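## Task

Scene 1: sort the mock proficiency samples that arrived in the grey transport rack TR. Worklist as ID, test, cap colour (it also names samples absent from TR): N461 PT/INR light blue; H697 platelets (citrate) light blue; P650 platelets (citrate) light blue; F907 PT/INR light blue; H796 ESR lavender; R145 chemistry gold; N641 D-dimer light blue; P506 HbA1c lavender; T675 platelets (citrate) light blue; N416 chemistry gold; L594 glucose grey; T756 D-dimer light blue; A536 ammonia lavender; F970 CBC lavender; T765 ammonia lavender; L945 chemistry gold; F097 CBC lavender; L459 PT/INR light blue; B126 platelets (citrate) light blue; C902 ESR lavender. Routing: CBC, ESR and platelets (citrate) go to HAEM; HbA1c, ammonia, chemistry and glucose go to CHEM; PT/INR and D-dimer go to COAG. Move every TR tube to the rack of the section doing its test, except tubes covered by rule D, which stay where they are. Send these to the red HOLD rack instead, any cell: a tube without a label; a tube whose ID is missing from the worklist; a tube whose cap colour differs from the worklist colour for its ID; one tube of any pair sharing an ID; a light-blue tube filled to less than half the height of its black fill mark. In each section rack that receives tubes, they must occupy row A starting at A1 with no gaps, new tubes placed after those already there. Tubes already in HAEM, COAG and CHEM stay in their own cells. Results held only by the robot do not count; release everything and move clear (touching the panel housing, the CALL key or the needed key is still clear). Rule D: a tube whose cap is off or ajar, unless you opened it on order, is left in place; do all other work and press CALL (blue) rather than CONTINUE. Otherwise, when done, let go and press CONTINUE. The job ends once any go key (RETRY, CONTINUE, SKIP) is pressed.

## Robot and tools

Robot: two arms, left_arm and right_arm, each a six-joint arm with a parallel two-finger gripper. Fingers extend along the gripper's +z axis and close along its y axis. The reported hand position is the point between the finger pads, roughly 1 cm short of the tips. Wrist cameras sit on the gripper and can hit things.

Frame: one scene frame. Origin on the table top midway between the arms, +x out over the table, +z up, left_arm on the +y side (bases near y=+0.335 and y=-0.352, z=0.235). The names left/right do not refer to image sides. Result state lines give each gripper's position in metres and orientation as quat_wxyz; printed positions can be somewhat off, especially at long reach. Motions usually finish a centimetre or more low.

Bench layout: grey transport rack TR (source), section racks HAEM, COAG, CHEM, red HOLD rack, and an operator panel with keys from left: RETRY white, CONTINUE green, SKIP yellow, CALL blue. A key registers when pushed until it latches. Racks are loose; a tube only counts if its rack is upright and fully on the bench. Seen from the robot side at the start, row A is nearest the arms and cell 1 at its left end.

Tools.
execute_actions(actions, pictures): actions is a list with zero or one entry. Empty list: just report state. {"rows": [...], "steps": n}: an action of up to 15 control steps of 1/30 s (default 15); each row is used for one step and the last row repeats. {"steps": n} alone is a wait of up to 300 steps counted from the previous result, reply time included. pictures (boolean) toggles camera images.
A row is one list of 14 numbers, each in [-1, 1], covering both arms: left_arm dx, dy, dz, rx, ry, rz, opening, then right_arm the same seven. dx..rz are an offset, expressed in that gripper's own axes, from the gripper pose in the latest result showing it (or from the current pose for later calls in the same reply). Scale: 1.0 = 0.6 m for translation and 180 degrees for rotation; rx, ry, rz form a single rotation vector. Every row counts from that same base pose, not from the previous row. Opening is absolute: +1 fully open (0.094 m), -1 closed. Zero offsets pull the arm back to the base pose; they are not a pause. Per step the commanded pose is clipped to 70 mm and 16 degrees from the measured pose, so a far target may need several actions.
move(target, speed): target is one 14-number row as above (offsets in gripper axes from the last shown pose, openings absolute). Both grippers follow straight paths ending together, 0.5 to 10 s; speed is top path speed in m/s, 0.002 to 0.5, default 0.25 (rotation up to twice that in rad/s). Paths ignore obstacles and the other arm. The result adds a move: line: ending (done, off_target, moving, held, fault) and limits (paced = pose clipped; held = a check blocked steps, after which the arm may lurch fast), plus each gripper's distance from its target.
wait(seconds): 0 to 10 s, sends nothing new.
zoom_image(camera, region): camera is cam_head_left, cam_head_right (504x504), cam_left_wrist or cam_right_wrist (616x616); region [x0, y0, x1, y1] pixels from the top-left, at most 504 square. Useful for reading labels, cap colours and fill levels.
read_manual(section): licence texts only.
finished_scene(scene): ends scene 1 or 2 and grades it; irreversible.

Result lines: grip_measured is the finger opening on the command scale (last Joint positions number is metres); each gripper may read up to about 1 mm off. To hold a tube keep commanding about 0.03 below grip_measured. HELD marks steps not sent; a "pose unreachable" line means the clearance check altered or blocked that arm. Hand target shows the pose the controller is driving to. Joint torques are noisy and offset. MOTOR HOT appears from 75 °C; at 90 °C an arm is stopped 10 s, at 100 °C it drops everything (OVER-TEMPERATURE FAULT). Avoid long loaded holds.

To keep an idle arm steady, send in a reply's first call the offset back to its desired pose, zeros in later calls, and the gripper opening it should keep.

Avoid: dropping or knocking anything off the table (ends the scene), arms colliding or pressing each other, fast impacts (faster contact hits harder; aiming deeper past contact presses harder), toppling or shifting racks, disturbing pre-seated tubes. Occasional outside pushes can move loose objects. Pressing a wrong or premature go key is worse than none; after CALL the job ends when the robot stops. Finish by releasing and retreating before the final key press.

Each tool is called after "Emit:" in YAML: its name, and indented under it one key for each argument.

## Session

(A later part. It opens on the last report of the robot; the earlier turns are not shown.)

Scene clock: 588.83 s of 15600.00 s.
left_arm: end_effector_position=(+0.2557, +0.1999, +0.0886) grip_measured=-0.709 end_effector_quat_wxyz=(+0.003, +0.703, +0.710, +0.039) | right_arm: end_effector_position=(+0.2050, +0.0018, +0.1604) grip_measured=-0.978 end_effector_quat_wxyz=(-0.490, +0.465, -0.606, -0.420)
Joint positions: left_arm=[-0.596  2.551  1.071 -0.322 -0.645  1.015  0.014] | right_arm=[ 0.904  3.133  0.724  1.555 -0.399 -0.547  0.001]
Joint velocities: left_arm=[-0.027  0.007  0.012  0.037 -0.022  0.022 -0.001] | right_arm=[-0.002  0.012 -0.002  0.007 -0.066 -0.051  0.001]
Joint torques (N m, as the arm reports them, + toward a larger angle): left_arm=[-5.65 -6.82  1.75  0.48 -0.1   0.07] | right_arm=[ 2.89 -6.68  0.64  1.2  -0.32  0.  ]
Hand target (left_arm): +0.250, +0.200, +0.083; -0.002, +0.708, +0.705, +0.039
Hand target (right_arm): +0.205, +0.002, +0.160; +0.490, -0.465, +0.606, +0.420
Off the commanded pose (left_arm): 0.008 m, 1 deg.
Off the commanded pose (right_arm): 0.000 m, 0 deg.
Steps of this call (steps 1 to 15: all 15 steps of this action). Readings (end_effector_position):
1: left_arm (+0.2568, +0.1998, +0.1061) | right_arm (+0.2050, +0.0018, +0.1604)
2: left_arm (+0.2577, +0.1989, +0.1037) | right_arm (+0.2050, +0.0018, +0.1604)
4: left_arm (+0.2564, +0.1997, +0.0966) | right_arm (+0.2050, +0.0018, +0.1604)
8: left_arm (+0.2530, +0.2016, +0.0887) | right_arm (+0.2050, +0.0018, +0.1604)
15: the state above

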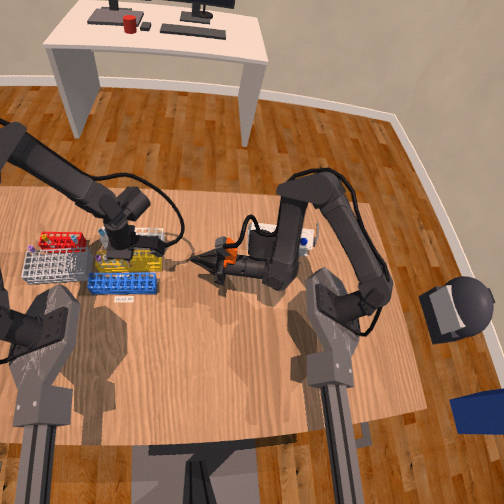

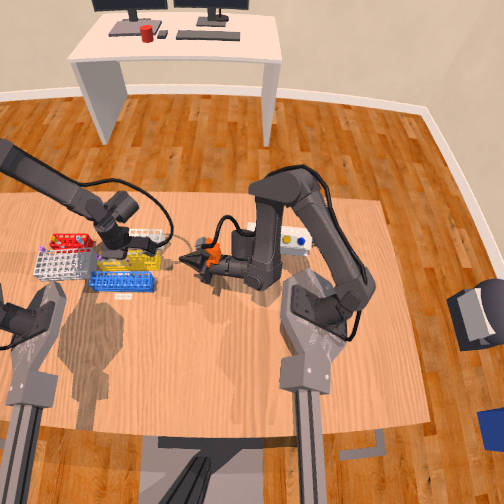

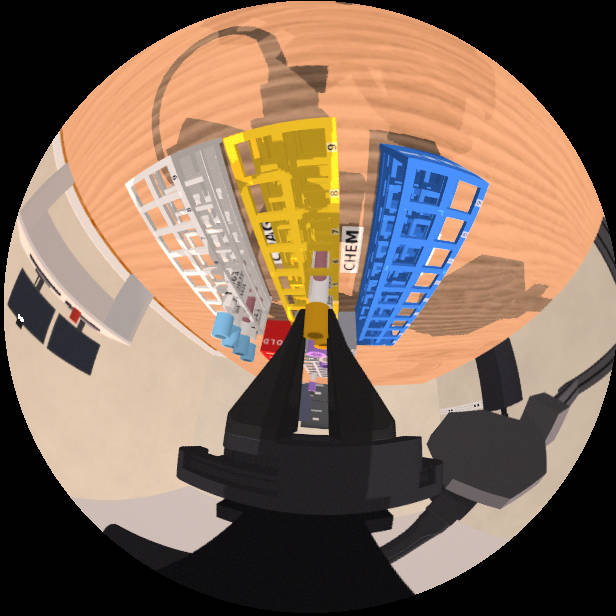

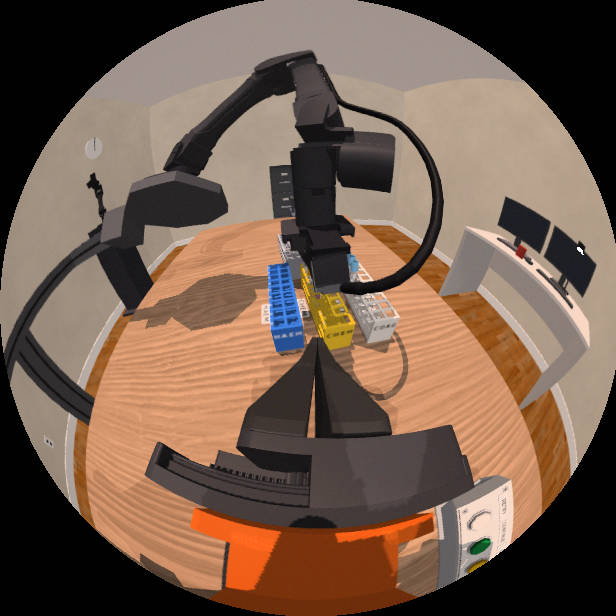

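Emit:
execute_actions:
  actions:
    - {"rows":[[0,0,0,0,0,0,-0.46,0,0,0,0,0,0,-1]],"steps":8}
  pictures: false

Emit:
execute_actions:
  actions:
    - {"rows":[[0,0.008,-0.09,0,0,0,-0.46,0,0,0,0,0,0,-1]]}
  pictures: false

Emit:
move:
  target: [0.48,0.02,0.022,0.021,-0.026,0.003,-0.4,0,0,0,0,0,0,-1]

Emit:
zoom_image:
  camera: "cam_left_wrist"
  region: [240,200,400,360]

Scene clock: 594.10 s of 15600.00 s.
left_arm: end_effector_position=(+0.2564, +0.1995, +0.0887) grip_measured=-0.462 end_effector_quat_wxyz=(+0.004, +0.703, +0.710, +0.040) | right_arm: end_effector_position=(+0.2050, +0.0018, +0.1604) grip_measured=-0.978 end_effector_quat_wxyz=(-0.490, +0.465, -0.606, -0.420)
Joint positions: left_arm=[-0.596  2.551  1.071 -0.318 -0.645  1.018  0.025] | right_arm=[ 0.904  3.133  0.724  1.555 -0.399 -0.547  0.001]
Joint velocities: left_arm=[-0.032  0.002 -0.002  0.051  0.007 -0.022  0.   ] | right_arm=[-0.002 -0.007  0.002  0.022 -0.037 -0.081  0.   ]
Joint torques (N m, as the arm reports them, + toward a larger angle): left_arm=[-5.65 -8.    2.64  0.25 -0.07 -0.03] | right_arm=[ 2.83 -6.67  0.68  1.19 -0.34  0.01]
Hand target (left_arm): +0.256, +0.200, +0.089; +0.003, +0.703, +0.710, +0.039
Hand target (right_arm): +0.205, +0.002, +0.160; +0.490, -0.465, +0.606, +0.420
Off the commanded pose (left_arm): 0.001 m, 0 deg.
Off the commanded pose (right_arm): 0.000 m, 0 deg.
Steps of this call (steps 1 to 90: nothing new was sent; then 2.00 s passed at rest; steps 91 to 98: all 8 steps of this action). Readings (end_effector_position):
91: left_arm (+0.2564, +0.1995, +0.0887) | right_arm (+0.2050, +0.0018, +0.1604)
92: left_arm (+0.2564, +0.1995, +0.0887) | right_arm (+0.2050, +0.0018, +0.1604)
94: left_arm (+0.2564, +0.1995, +0.0887) | right_arm (+0.2050, +0.0018, +0.1604)
98: the state above

Scene clock: 594.60 s of 15600.00 s.
left_arm: end_effector_position=(+0.2601, +0.1986, +0.1389) grip_measured=-0.462 end_effector_quat_wxyz=(+0.007, +0.704, +0.709, +0.049) | right_arm: end_effector_position=(+0.2050, +0.0018, +0.1604) grip_measured=-0.978 end_effector_quat_wxyz=(-0.490, +0.465, -0.606, -0.420)
Joint positions: left_arm=[-0.685  2.44   1.11  -0.52  -0.639  0.918  0.025] | right_arm=[ 0.904  3.133  0.724  1.555 -0.399 -0.547  0.001]
Joint velocities: left_arm=[-0.002 -0.002 -0.002 -0.168  0.066 -0.051  0.   ] | right_arm=[-0.017  0.007 -0.002 -0.066  0.007  0.037 -0.   ]
Joint torques (N m, as the arm reports them, + toward a larger angle): left_arm=[-5.96 -8.29  4.58  0.18  0.07 -0.05] | right_arm=[ 2.76 -6.69  0.72  1.2  -0.31  0.  ]
Hand target (left_arm): +0.259, +0.196, +0.143; +0.005, +0.704, +0.710, +0.039
Hand target (right_arm): +0.205, +0.002, +0.160; +0.490, -0.465, +0.606, +0.420
Off the commanded pose (left_arm): 0.005 m, 1 deg.
Off the commanded pose (right_arm): 0.000 m, 0 deg.
Steps of this call (steps 1 to 15: all 15 steps of this action). Readings (end_effector_position):
1: left_arm (+0.2558, +0.2001, +0.0921) | right_arm (+0.2050, +0.0018, +0.1604)
2: left_arm (+0.2538, +0.2019, +0.0989) | right_arm (+0.2050, +0.0018, +0.1604)
4: left_arm (+0.2561, +0.2007, +0.1169) | right_arm (+0.2050, +0.0018, +0.1604)
8: left_arm (+0.2660, +0.1940, +0.1383) | right_arm (+0.2050, +0.0018, +0.1604)
15: the state above

Scene clock: 596.73 s of 15600.00 s.
left_arm: end_effector_position=(+0.2715, +0.4930, +0.1396) grip_measured=-0.402 end_effector_quat_wxyz=(-0.009, +0.705, +0.709, +0.002) | right_arm: end_effector_position=(+0.2050, +0.0018, +0.1604) grip_measured=-0.978 end_effector_quat_wxyz=(-0.490, +0.465, -0.606, -0.420)
Joint positions: left_arm=[ 0.133  1.756  0.954 -0.535 -0.595  1.876  0.028] | right_arm=[ 0.904  3.133  0.724  1.555 -0.399 -0.547  0.001]
Joint velocities: left_arm=[-0.017 -0.017 -0.002 -0.051 -0.051  0.081  0.001] | right_arm=[ 0.002 -0.002 -0.017  0.037  0.051  0.007  0.001]
Joint torques (N m, as the arm reports them, + toward a larger angle): left_arm=[-4.49 -7.47  4.44  0.    0.15  0.06] | right_arm=[ 2.85 -6.66  0.68  1.19 -0.33 -0.03]
Hand target (left_arm): +0.274, +0.492, +0.145; +0.002, +0.709, +0.706, -0.003
Hand target (right_arm): +0.205, +0.002, +0.160; +0.490, -0.465, +0.606, +0.420
Off the commanded pose (left_arm): 0.008 m, 2 deg.
Off the commanded pose (right_arm): 0.000 m, 0 deg.
move: done

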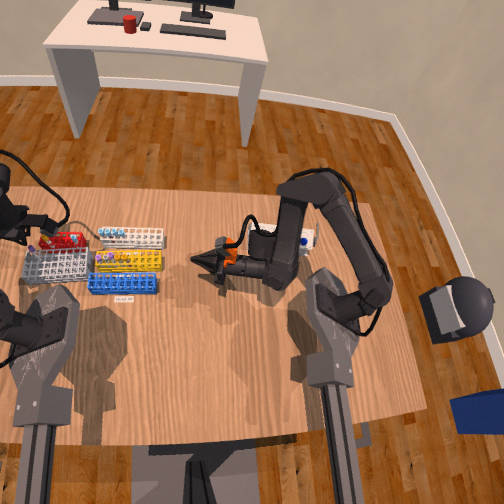

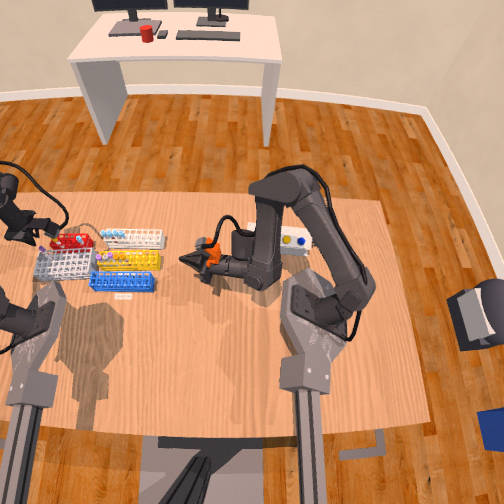

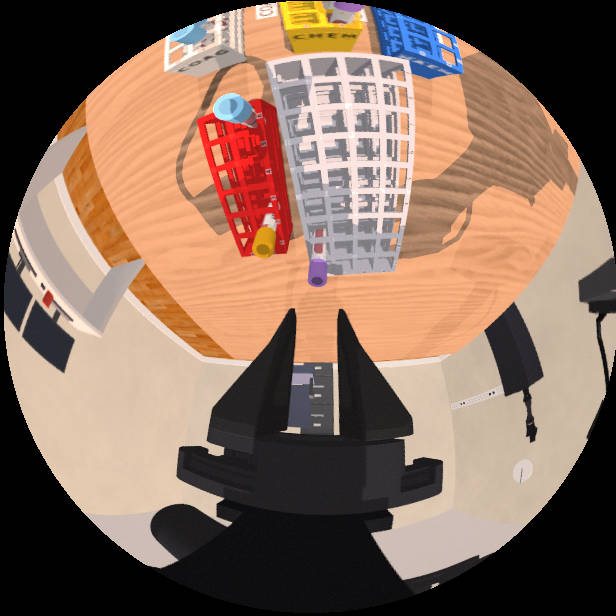

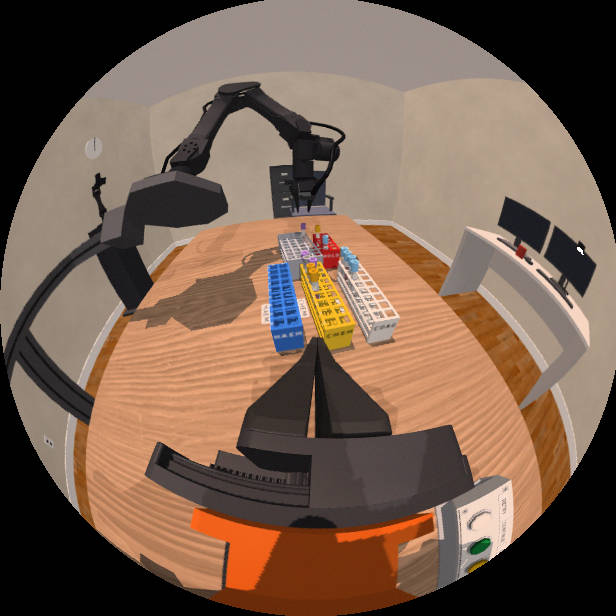

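Region (240, 200, 400, 360) of cam_left_wrist's 616x616 image, scaled by 3.150, with more detail than that image has.

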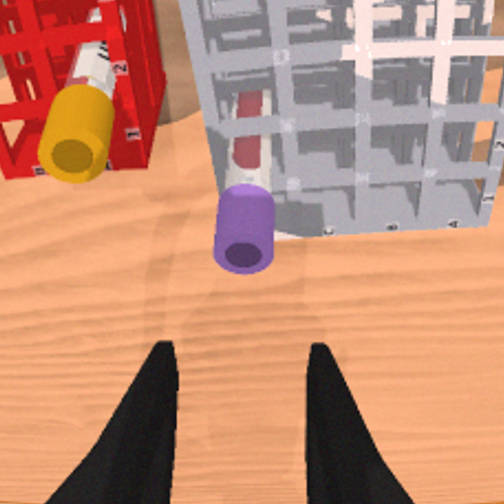

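Emit:
execute_actions:
  actions: []

Emit:
zoom_image:
  camera: "cam_left_wrist"
  region: [240,200,400,360]

Scene clock: 615.90 s of 15600.00 s.
left_arm: end_effector_position=(+0.2714, +0.4929, +0.1396) grip_measured=-0.402 end_effector_quat_wxyz=(-0.009, +0.706, +0.708, +0.002) | right_arm: end_effector_position=(+0.2050, +0.0018, +0.1604) grip_measured=-0.978 end_effector_quat_wxyz=(-0.490, +0.465, -0.606, -0.420)
Joint positions: left_arm=[ 0.133  1.756  0.954 -0.536 -0.594  1.878  0.028] | right_arm=[ 0.904  3.133  0.724  1.555 -0.399 -0.547  0.001]
Joint velocities: left_arm=[ 0.022 -0.012 -0.007 -0.022 -0.037 -0.081 -0.   ] | right_arm=[ 0.012  0.007 -0.002  0.022  0.037  0.022  0.001]
Joint torques (N m, as the arm reports them, + toward a larger angle): left_arm=[-4.47 -7.54  4.13 -0.03  0.15  0.05] | right_arm=[ 2.77 -6.67  0.67  1.21 -0.34 -0.02]
Hand target (left_arm): +0.274, +0.492, +0.145; +0.002, +0.709, +0.706, -0.003
Hand target (right_arm): +0.205, +0.002, +0.160; +0.490, -0.465, +0.606, +0.420
Off the commanded pose (left_arm): 0.008 m, 2 deg.
Off the commanded pose (right_arm): 0.000 m, 0 deg.
Steps of this call (steps 1 to 90: nothing new was sent; then 16.17 s passed at rest). Readings (end_effector_position):
1: left_arm (+0.2715, +0.4930, +0.1396) | right_arm (+0.2050, +0.0018, +0.1604)
2: left_arm (+0.2714, +0.4929, +0.1396) | right_arm (+0.2050, +0.0018, +0.1604)
4: left_arm (+0.2714, +0.4929, +0.1396) | right_arm (+0.2050, +0.0018, +0.1604)
8: left_arm (+0.2714, +0.4929, +0.1396) | right_arm (+0.2050, +0.0018, +0.1604)
90: the state above

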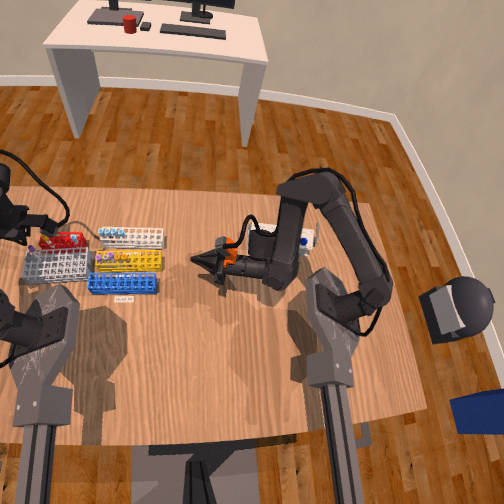

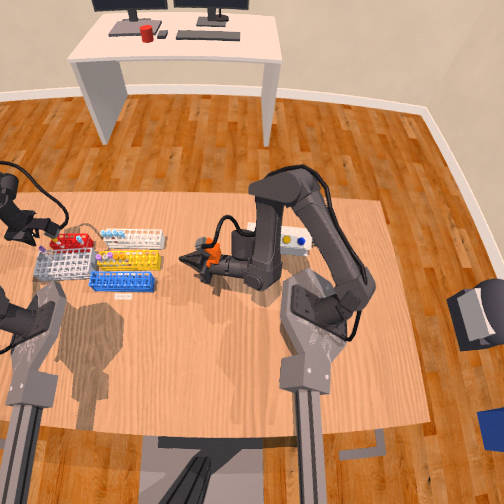

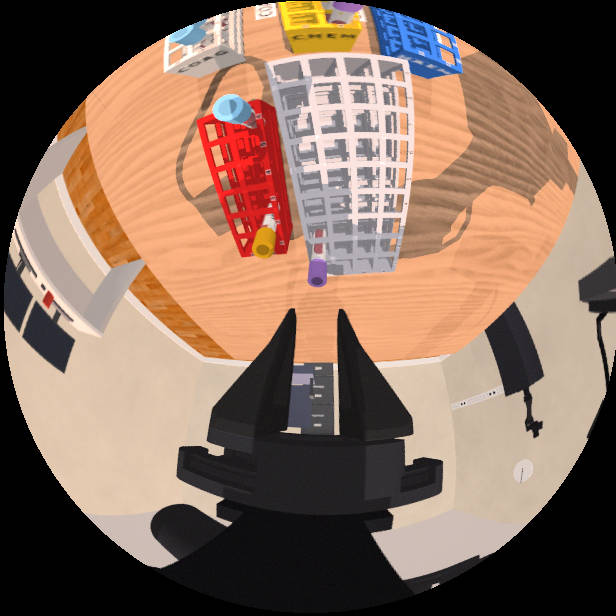

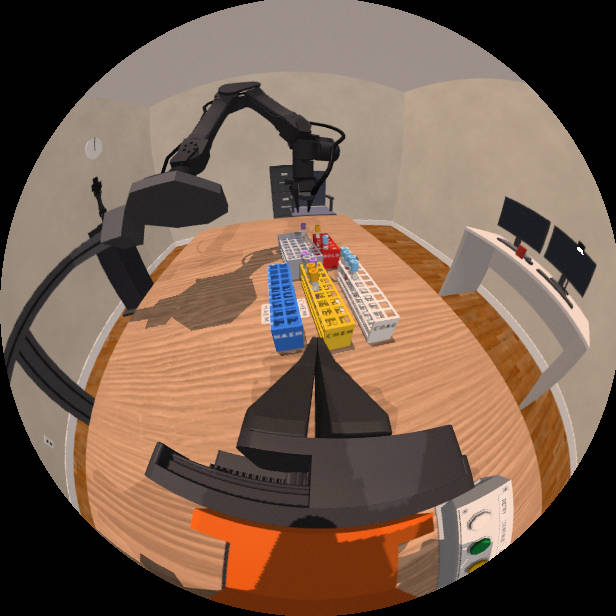

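Region (240, 200, 400, 360) of cam_left_wrist's 616x616 image, scaled by 3.150, with more detail than that image has.

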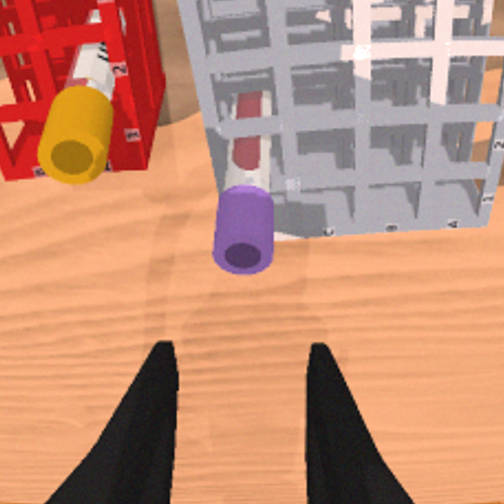

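Emit:
execute_actions:
  actions:
    - {"rows":[[-0.010,-0.007,0.054,0.002,-0.004,0.004,-0.4,0,0,0,0,0,0,-1]]}
  pictures: false

Emit:
execute_actions:
  actions:
    - {"rows":[[-0.014,-0.008,0.054,0.003,-0.004,0.004,-0.4,0,0,0,0,0,0,-1]]}

Scene clock: 621.07 s of 15600.00 s.
left_arm: end_effector_position=(+0.2682, +0.4954, +0.1123) grip_measured=-0.402 end_effector_quat_wxyz=(-0.014, +0.704, +0.710, +0.004) | right_arm: end_effector_position=(+0.2050, +0.0018, +0.1604) grip_measured=-0.978 end_effector_quat_wxyz=(-0.490, +0.465, -0.606, -0.420)
Joint positions: left_arm=[ 0.186  1.813  0.917 -0.407 -0.592  1.936  0.028] | right_arm=[ 0.904  3.133  0.724  1.555 -0.399 -0.547  0.001]
Joint velocities: left_arm=[ 0.002 -0.012 -0.007  0.051  0.007 -0.022  0.001] | right_arm=[-0.007 -0.007 -0.002 -0.007 -0.139 -0.007 -0.   ]
Joint torques (N m, as the arm reports them, + toward a larger angle): left_arm=[-4.32 -5.81  2.1   0.29  0.11  0.05] | right_arm=[ 2.78 -6.77  0.66  1.18 -0.31 -0.01]
Hand target (left_arm): +0.266, +0.487, +0.107; -0.007, +0.710, +0.704, -0.005
Hand target (right_arm): +0.205, +0.002, +0.160; +0.490, -0.465, +0.606, +0.420
Off the commanded pose (left_arm): 0.010 m, 2 deg.
Off the commanded pose (right_arm): 0.000 m, 0 deg.
Steps of this call (steps 1 to 90: nothing new was sent; then 1.67 s passed at rest; steps 91 to 105: all 15 steps of this action). Readings (end_effector_position):
91: left_arm (+0.2718, +0.4933, +0.1374) | right_arm (+0.2050, +0.0018, +0.1604)
92: left_arm (+0.2721, +0.4943, +0.1334) | right_arm (+0.2050, +0.0018, +0.1604)
94: left_arm (+0.2681, +0.4954, +0.1229) | right_arm (+0.2050, +0.0018, +0.1604)
98: left_arm (+0.2630, +0.4937, +0.1126) | right_arm (+0.2050, +0.0018, +0.1604)
105: the state above

Scene clock: 621.57 s of 15600.00 s.
left_arm: end_effector_position=(+0.2650, +0.4957, +0.0848) grip_measured=-0.402 end_effector_quat_wxyz=(-0.020, +0.703, +0.711, +0.005) | right_arm: end_effector_position=(+0.2050, +0.0018, +0.1604) grip_measured=-0.978 end_effector_quat_wxyz=(-0.490, +0.465, -0.606, -0.420)
Joint positions: left_arm=[ 0.232  1.886  0.893 -0.283 -0.592  1.984  0.028] | right_arm=[ 0.904  3.133  0.724  1.555 -0.399 -0.547  0.001]
Joint velocities: left_arm=[ 0.002 -0.007 -0.002  0.095  0.051 -0.051 -0.002] | right_arm=[-0.002  0.002  0.017 -0.037 -0.066  0.022  0.   ]
Joint torques (N m, as the arm reports them, + toward a larger angle): left_arm=[-4.51 -5.93  1.69  0.31  0.11  0.11] | right_arm=[ 2.75 -6.77  0.72  1.18 -0.31 -0.04]
Hand target (left_arm): +0.262, +0.488, +0.080; -0.013, +0.709, +0.706, -0.004
Hand target (right_arm): +0.205, +0.002, +0.160; +0.490, -0.465, +0.606, +0.420
Off the commanded pose (left_arm): 0.010 m, 2 deg.
Off the commanded pose (right_arm): 0.000 m, 0 deg.
Steps of this call (steps 1 to 15: all 15 steps of this action). Readings (end_effector_position):
1: left_arm (+0.2687, +0.4957, +0.1101) | right_arm (+0.2050, +0.0018, +0.1604)
2: left_arm (+0.2695, +0.4966, +0.1059) | right_arm (+0.2050, +0.0018, +0.1604)
4: left_arm (+0.2662, +0.4967, +0.0955) | right_arm (+0.2050, +0.0018, +0.1604)
8: left_arm (+0.2603, +0.4938, +0.0851) | right_arm (+0.2050, +0.0018, +0.1604)
15: the state above

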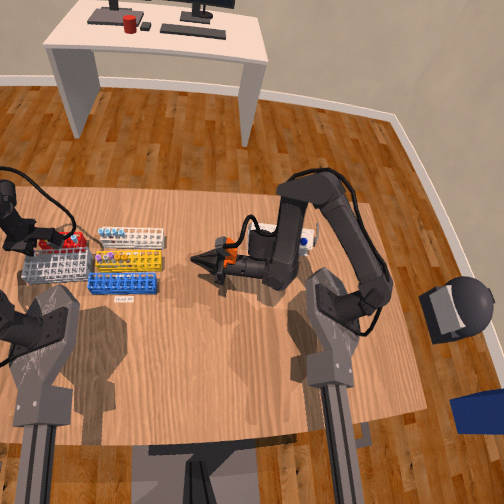

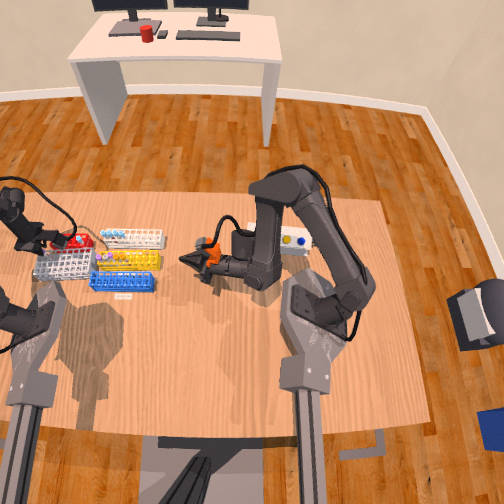

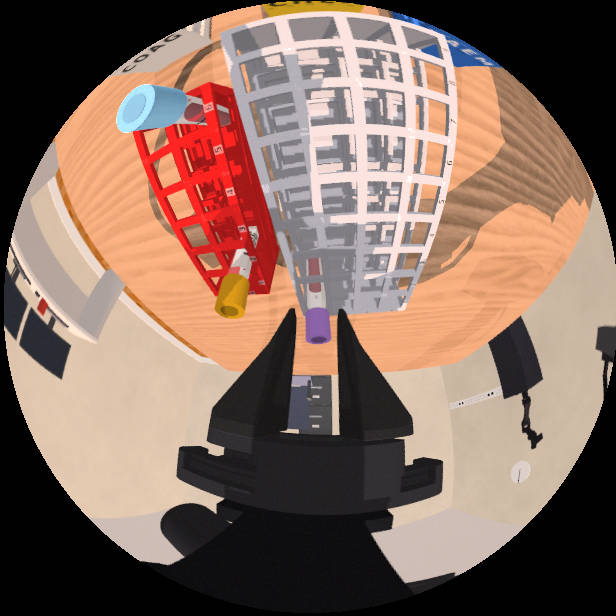

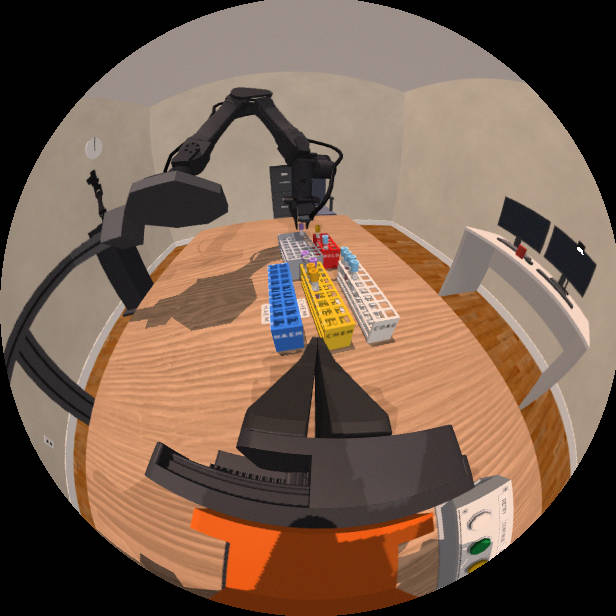

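Emit:
execute_actions:
  actions:
    - {"rows":[[0,0,0,0,0,0,-0.73,0,0,0,0,0,0,-1]],"steps":10}
  pictures: false

Emit:
move:
  target: [0,0.005,-0.19,-0.004,-0.012,0,-0.73,0,0,0,0,0,0,-1]
  speed: 0.15

Emit:
move:
  target: [-0.47,0,-0.05,0,0,-0.85,-0.73,0,0,0,0,0,0,-1]
  speed: 0.5

Emit:
zoom_image:
  camera: "cam_right_wrist"
  region: [270,150,390,270]

Scene clock: 627.13 s of 15600.00 s.
left_arm: end_effector_position=(+0.2662, +0.4962, +0.0848) grip_measured=-0.709 end_effector_quat_wxyz=(-0.019, +0.703, +0.711, +0.008) | right_arm: end_effector_position=(+0.2050, +0.0018, +0.1604) grip_measured=-0.978 end_effector_quat_wxyz=(-0.490, +0.465, -0.606, -0.420)
Joint positions: left_arm=[ 0.232  1.886  0.893 -0.277 -0.592  1.987  0.014] | right_arm=[ 0.904  3.133  0.724  1.555 -0.399 -0.547  0.001]
Joint velocities: left_arm=[-0.012 -0.002 -0.007 -0.007  0.022  0.007  0.001] | right_arm=[-0.002 -0.012  0.007  0.007  0.037 -0.066 -0.001]
Joint torques (N m, as the arm reports them, + toward a larger angle): left_arm=[-4.34 -7.08  2.37  0.18 -0.02 -0.04] | right_arm=[ 2.79 -6.77  0.72  1.22 -0.31 -0.03]
Hand target (left_arm): +0.265, +0.496, +0.085; -0.020, +0.703, +0.711, +0.005
Hand target (right_arm): +0.205, +0.002, +0.160; +0.490, -0.465, +0.606, +0.420
Off the commanded pose (left_arm): 0.001 m, 0 deg.
Off the commanded pose (right_arm): 0.000 m, 0 deg.
Steps of this call (steps 1 to 90: nothing new was sent; then 2.23 s passed at rest; steps 91 to 100: all 10 steps of this action). Readings (end_effector_position):
91: left_arm (+0.2662, +0.4962, +0.0848) | right_arm (+0.2050, +0.0018, +0.1604)
92: left_arm (+0.2662, +0.4962, +0.0848) | right_arm (+0.2050, +0.0018, +0.1604)
94: left_arm (+0.2662, +0.4962, +0.0848) | right_arm (+0.2050, +0.0018, +0.1604)
98: left_arm (+0.2662, +0.4962, +0.0848) | right_arm (+0.2050, +0.0018, +0.1604)
100: the state above

Scene clock: 628.80 s of 15600.00 s.
left_arm: end_effector_position=(+0.2685, +0.4920, +0.1897) grip_measured=-0.709 end_effector_quat_wxyz=(-0.005, +0.701, +0.713, -0.007) | right_arm: end_effector_position=(+0.2050, +0.0018, +0.1604) grip_measured=-0.978 end_effector_quat_wxyz=(-0.490, +0.465, -0.606, -0.420)
Joint positions: left_arm=[ 0.045  1.658  1.032 -0.783 -0.597  1.755  0.014] | right_arm=[ 0.904  3.133  0.724  1.555 -0.399 -0.547  0.001]
Joint velocities: left_arm=[-0.007  0.007 -0.002 -0.051 -0.081  0.022 -0.   ] | right_arm=[-0.002 -0.012 -0.007 -0.022  0.022  0.022 -0.   ]
Joint torques (N m, as the arm reports them, + toward a larger angle): left_arm=[-5.33 -7.29  5.13 -0.04 -0.02 -0.05] | right_arm=[ 2.84 -6.74  0.64  1.18 -0.3  -0.01]
Hand target (left_arm): +0.272, +0.493, +0.199; +0.000, +0.703, +0.712, -0.001
Hand target (right_arm): +0.205, +0.002, +0.160; +0.490, -0.465, +0.606, +0.420
Off the commanded pose (left_arm): 0.009 m, 1 deg.
Off the commanded pose (right_arm): 0.000 m, 0 deg.
move: done

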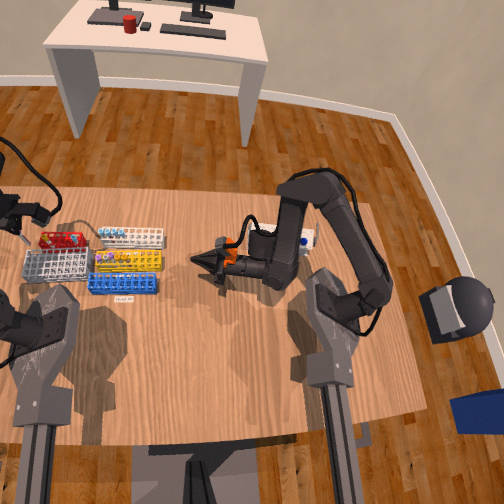

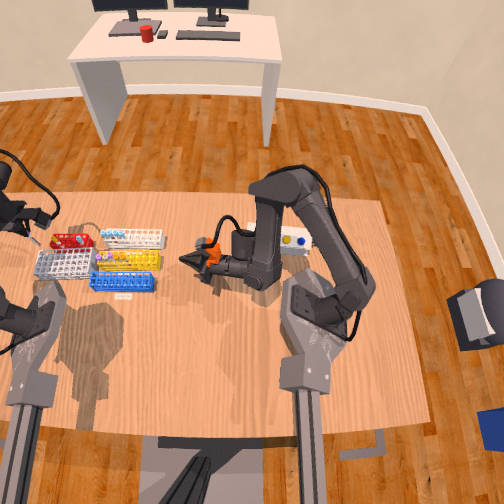

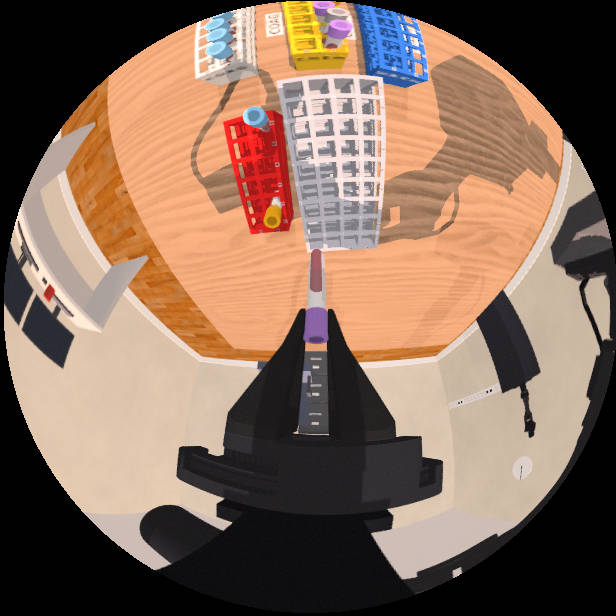

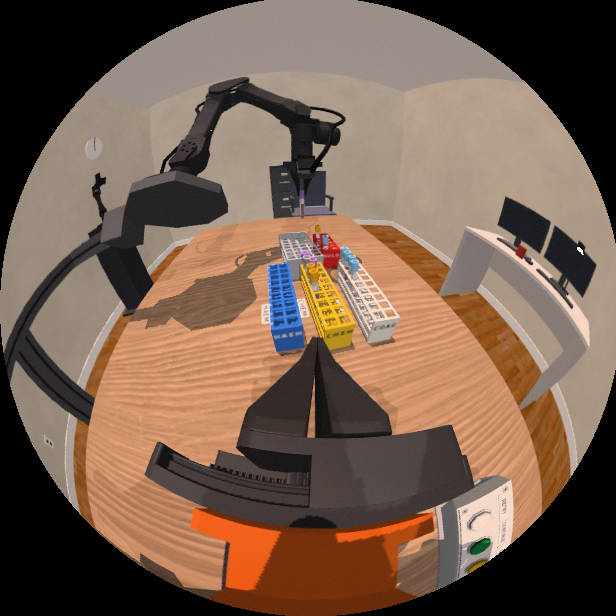

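Scene clock: 632.27 s of 15600.00 s.
left_arm: end_effector_position=(+0.2713, +0.2105, +0.2215) grip_measured=-0.709 end_effector_quat_wxyz=(-0.008, -0.536, +0.844, -0.010) | right_arm: end_effector_position=(+0.2050, +0.0018, +0.1604) grip_measured=-0.978 end_effector_quat_wxyz=(-0.490, +0.465, -0.606, -0.420)
Joint positions: left_arm=[-0.718  2.261  1.268 -0.892 -0.513 -1.823  0.014] | right_arm=[ 0.904  3.133  0.724  1.555 -0.399 -0.547  0.001]
Joint velocities: left_arm=[ 0.007  0.007 -0.012 -0.066  0.037 -0.007  0.001] | right_arm=[-0.002 -0.002  0.002  0.037  0.022  0.022 -0.001]
Joint torques (N m, as the arm reports them, + toward a larger angle): left_arm=[-6.58 -5.86  5.86 -0.02 -0.01 -0.08] | right_arm=[ 2.83 -6.61  0.61  1.2  -0.34 -0.02]
Hand target (left_arm): +0.268, +0.207, +0.222; -0.008, -0.529, +0.849, -0.002
Hand target (right_arm): +0.205, +0.002, +0.160; +0.490, -0.465, +0.606, +0.420
Off the commanded pose (left_arm): 0.003 m, 2 deg.
Off the commanded pose (right_arm): 0.000 m, 0 deg.
move: done

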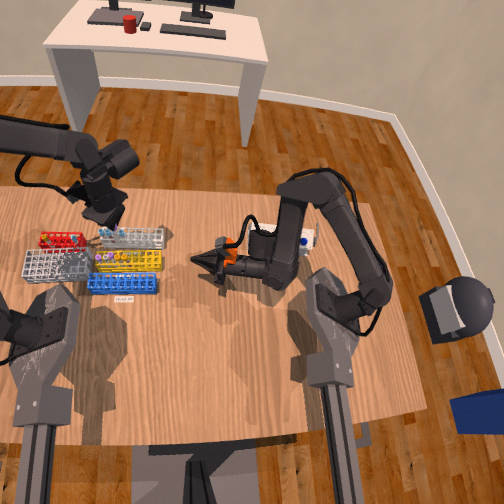

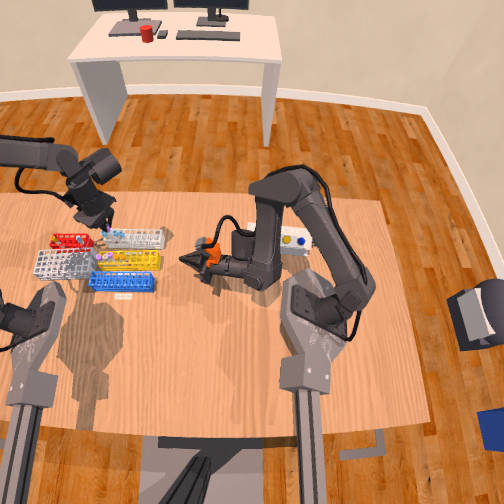

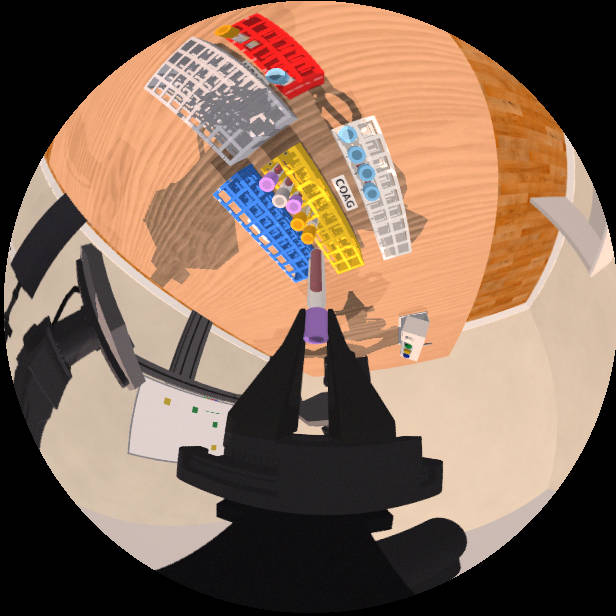

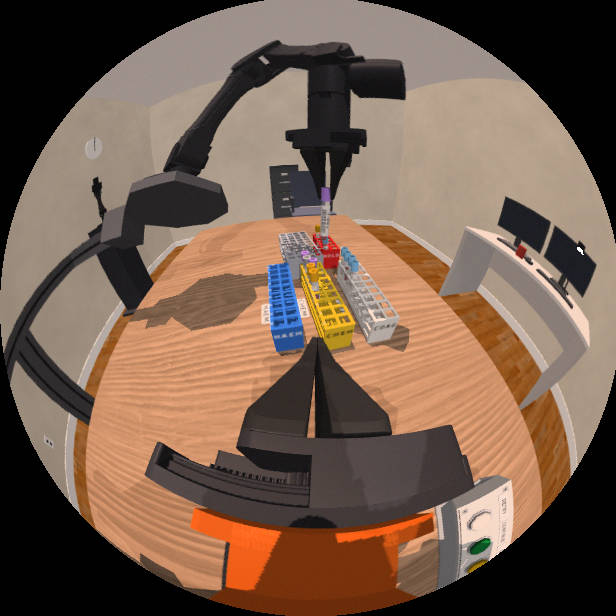

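Region (270, 150, 390, 270) of cam_right_wrist's 616x616 image, scaled by 4.200, with more detail than that image has.

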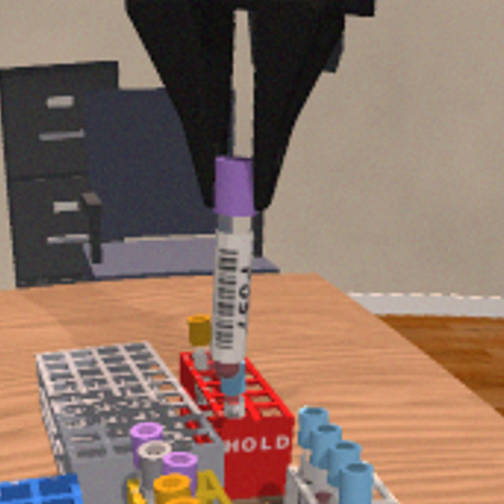

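Emit:
move:
  target: [0,0,-0.005,0,0,0.3,-0.73,0,0,0,0,0,0,-1]
  speed: 0.5

Emit:
zoom_image:
  camera: "cam_right_wrist"
  region: [290,180,370,260]

Scene clock: 637.60 s of 15600.00 s.
left_arm: end_effector_position=(+0.2711, +0.2107, +0.2215) grip_measured=-0.709 end_effector_quat_wxyz=(-0.003, -0.101, +0.995, -0.012) | right_arm: end_effector_position=(+0.2050, +0.0018, +0.1604) grip_measured=-0.978 end_effector_quat_wxyz=(-0.490, +0.465, -0.606, -0.420)
Joint positions: left_arm=[-0.718  2.261  1.268 -0.893 -0.513 -0.894  0.014] | right_arm=[ 0.904  3.133  0.724  1.555 -0.399 -0.547  0.001]
Joint velocities: left_arm=[ 0.002 -0.017  0.007 -0.051 -0.051  0.007 -0.   ] | right_arm=[-0.002  0.017 -0.012  0.007 -0.007  0.037  0.001]
Joint torques (N m, as the arm reports them, + toward a larger angle): left_arm=[-5.75 -7.5   4.9   0.17  0.02  0.05] | right_arm=[ 2.83 -6.63  0.69  1.2  -0.33 -0.03]
Hand target (left_arm): +0.271, +0.211, +0.225; -0.002, -0.095, +0.995, -0.012
Hand target (right_arm): +0.205, +0.002, +0.160; +0.490, -0.465, +0.606, +0.420
Off the commanded pose (left_arm): 0.003 m, 1 deg.
Off the commanded pose (right_arm): 0.000 m, 0 deg.
After step 90, 0.63 s passed at rest.
move: done

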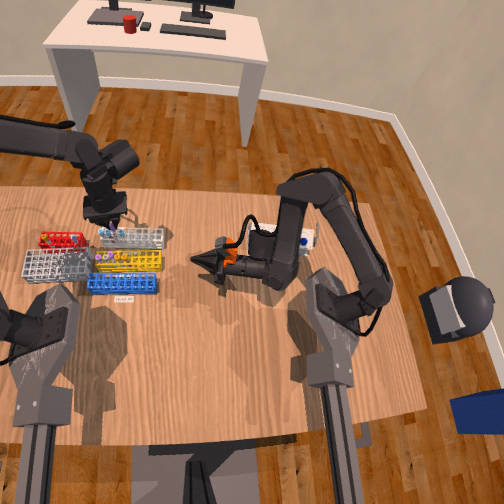

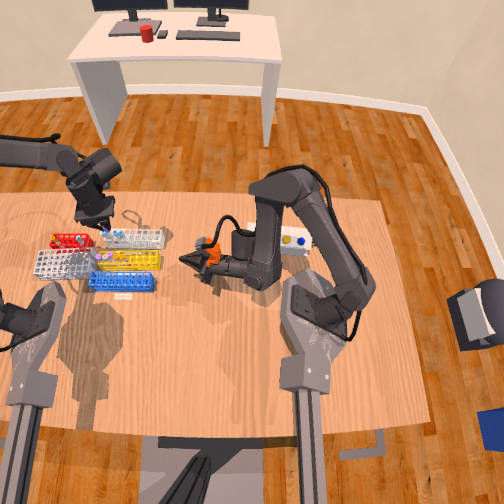

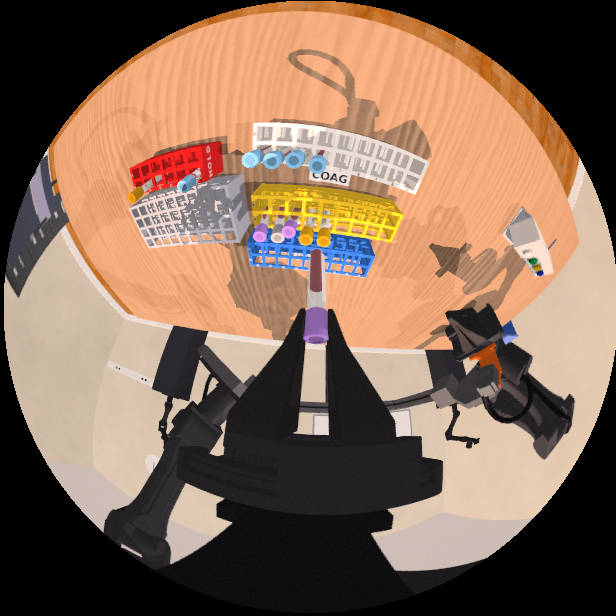

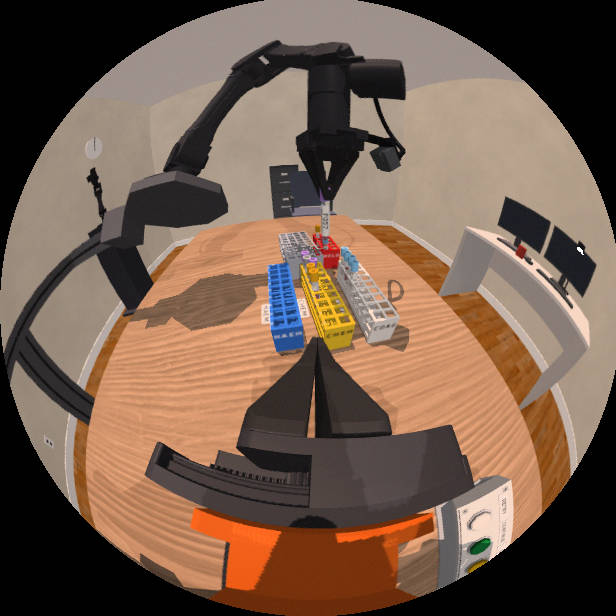

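Region (290, 180, 370, 260) of cam_right_wrist's 616x616 image, scaled by 6.300, with more detail than that image has.

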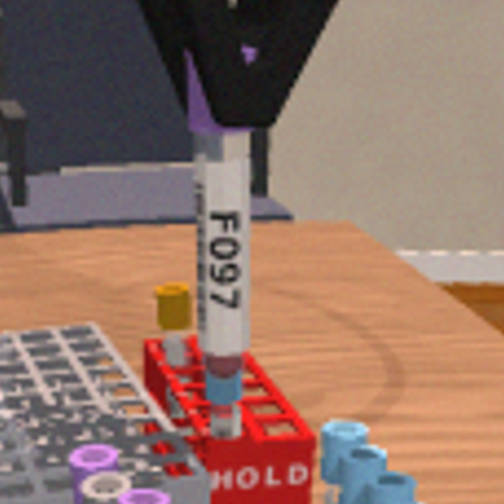

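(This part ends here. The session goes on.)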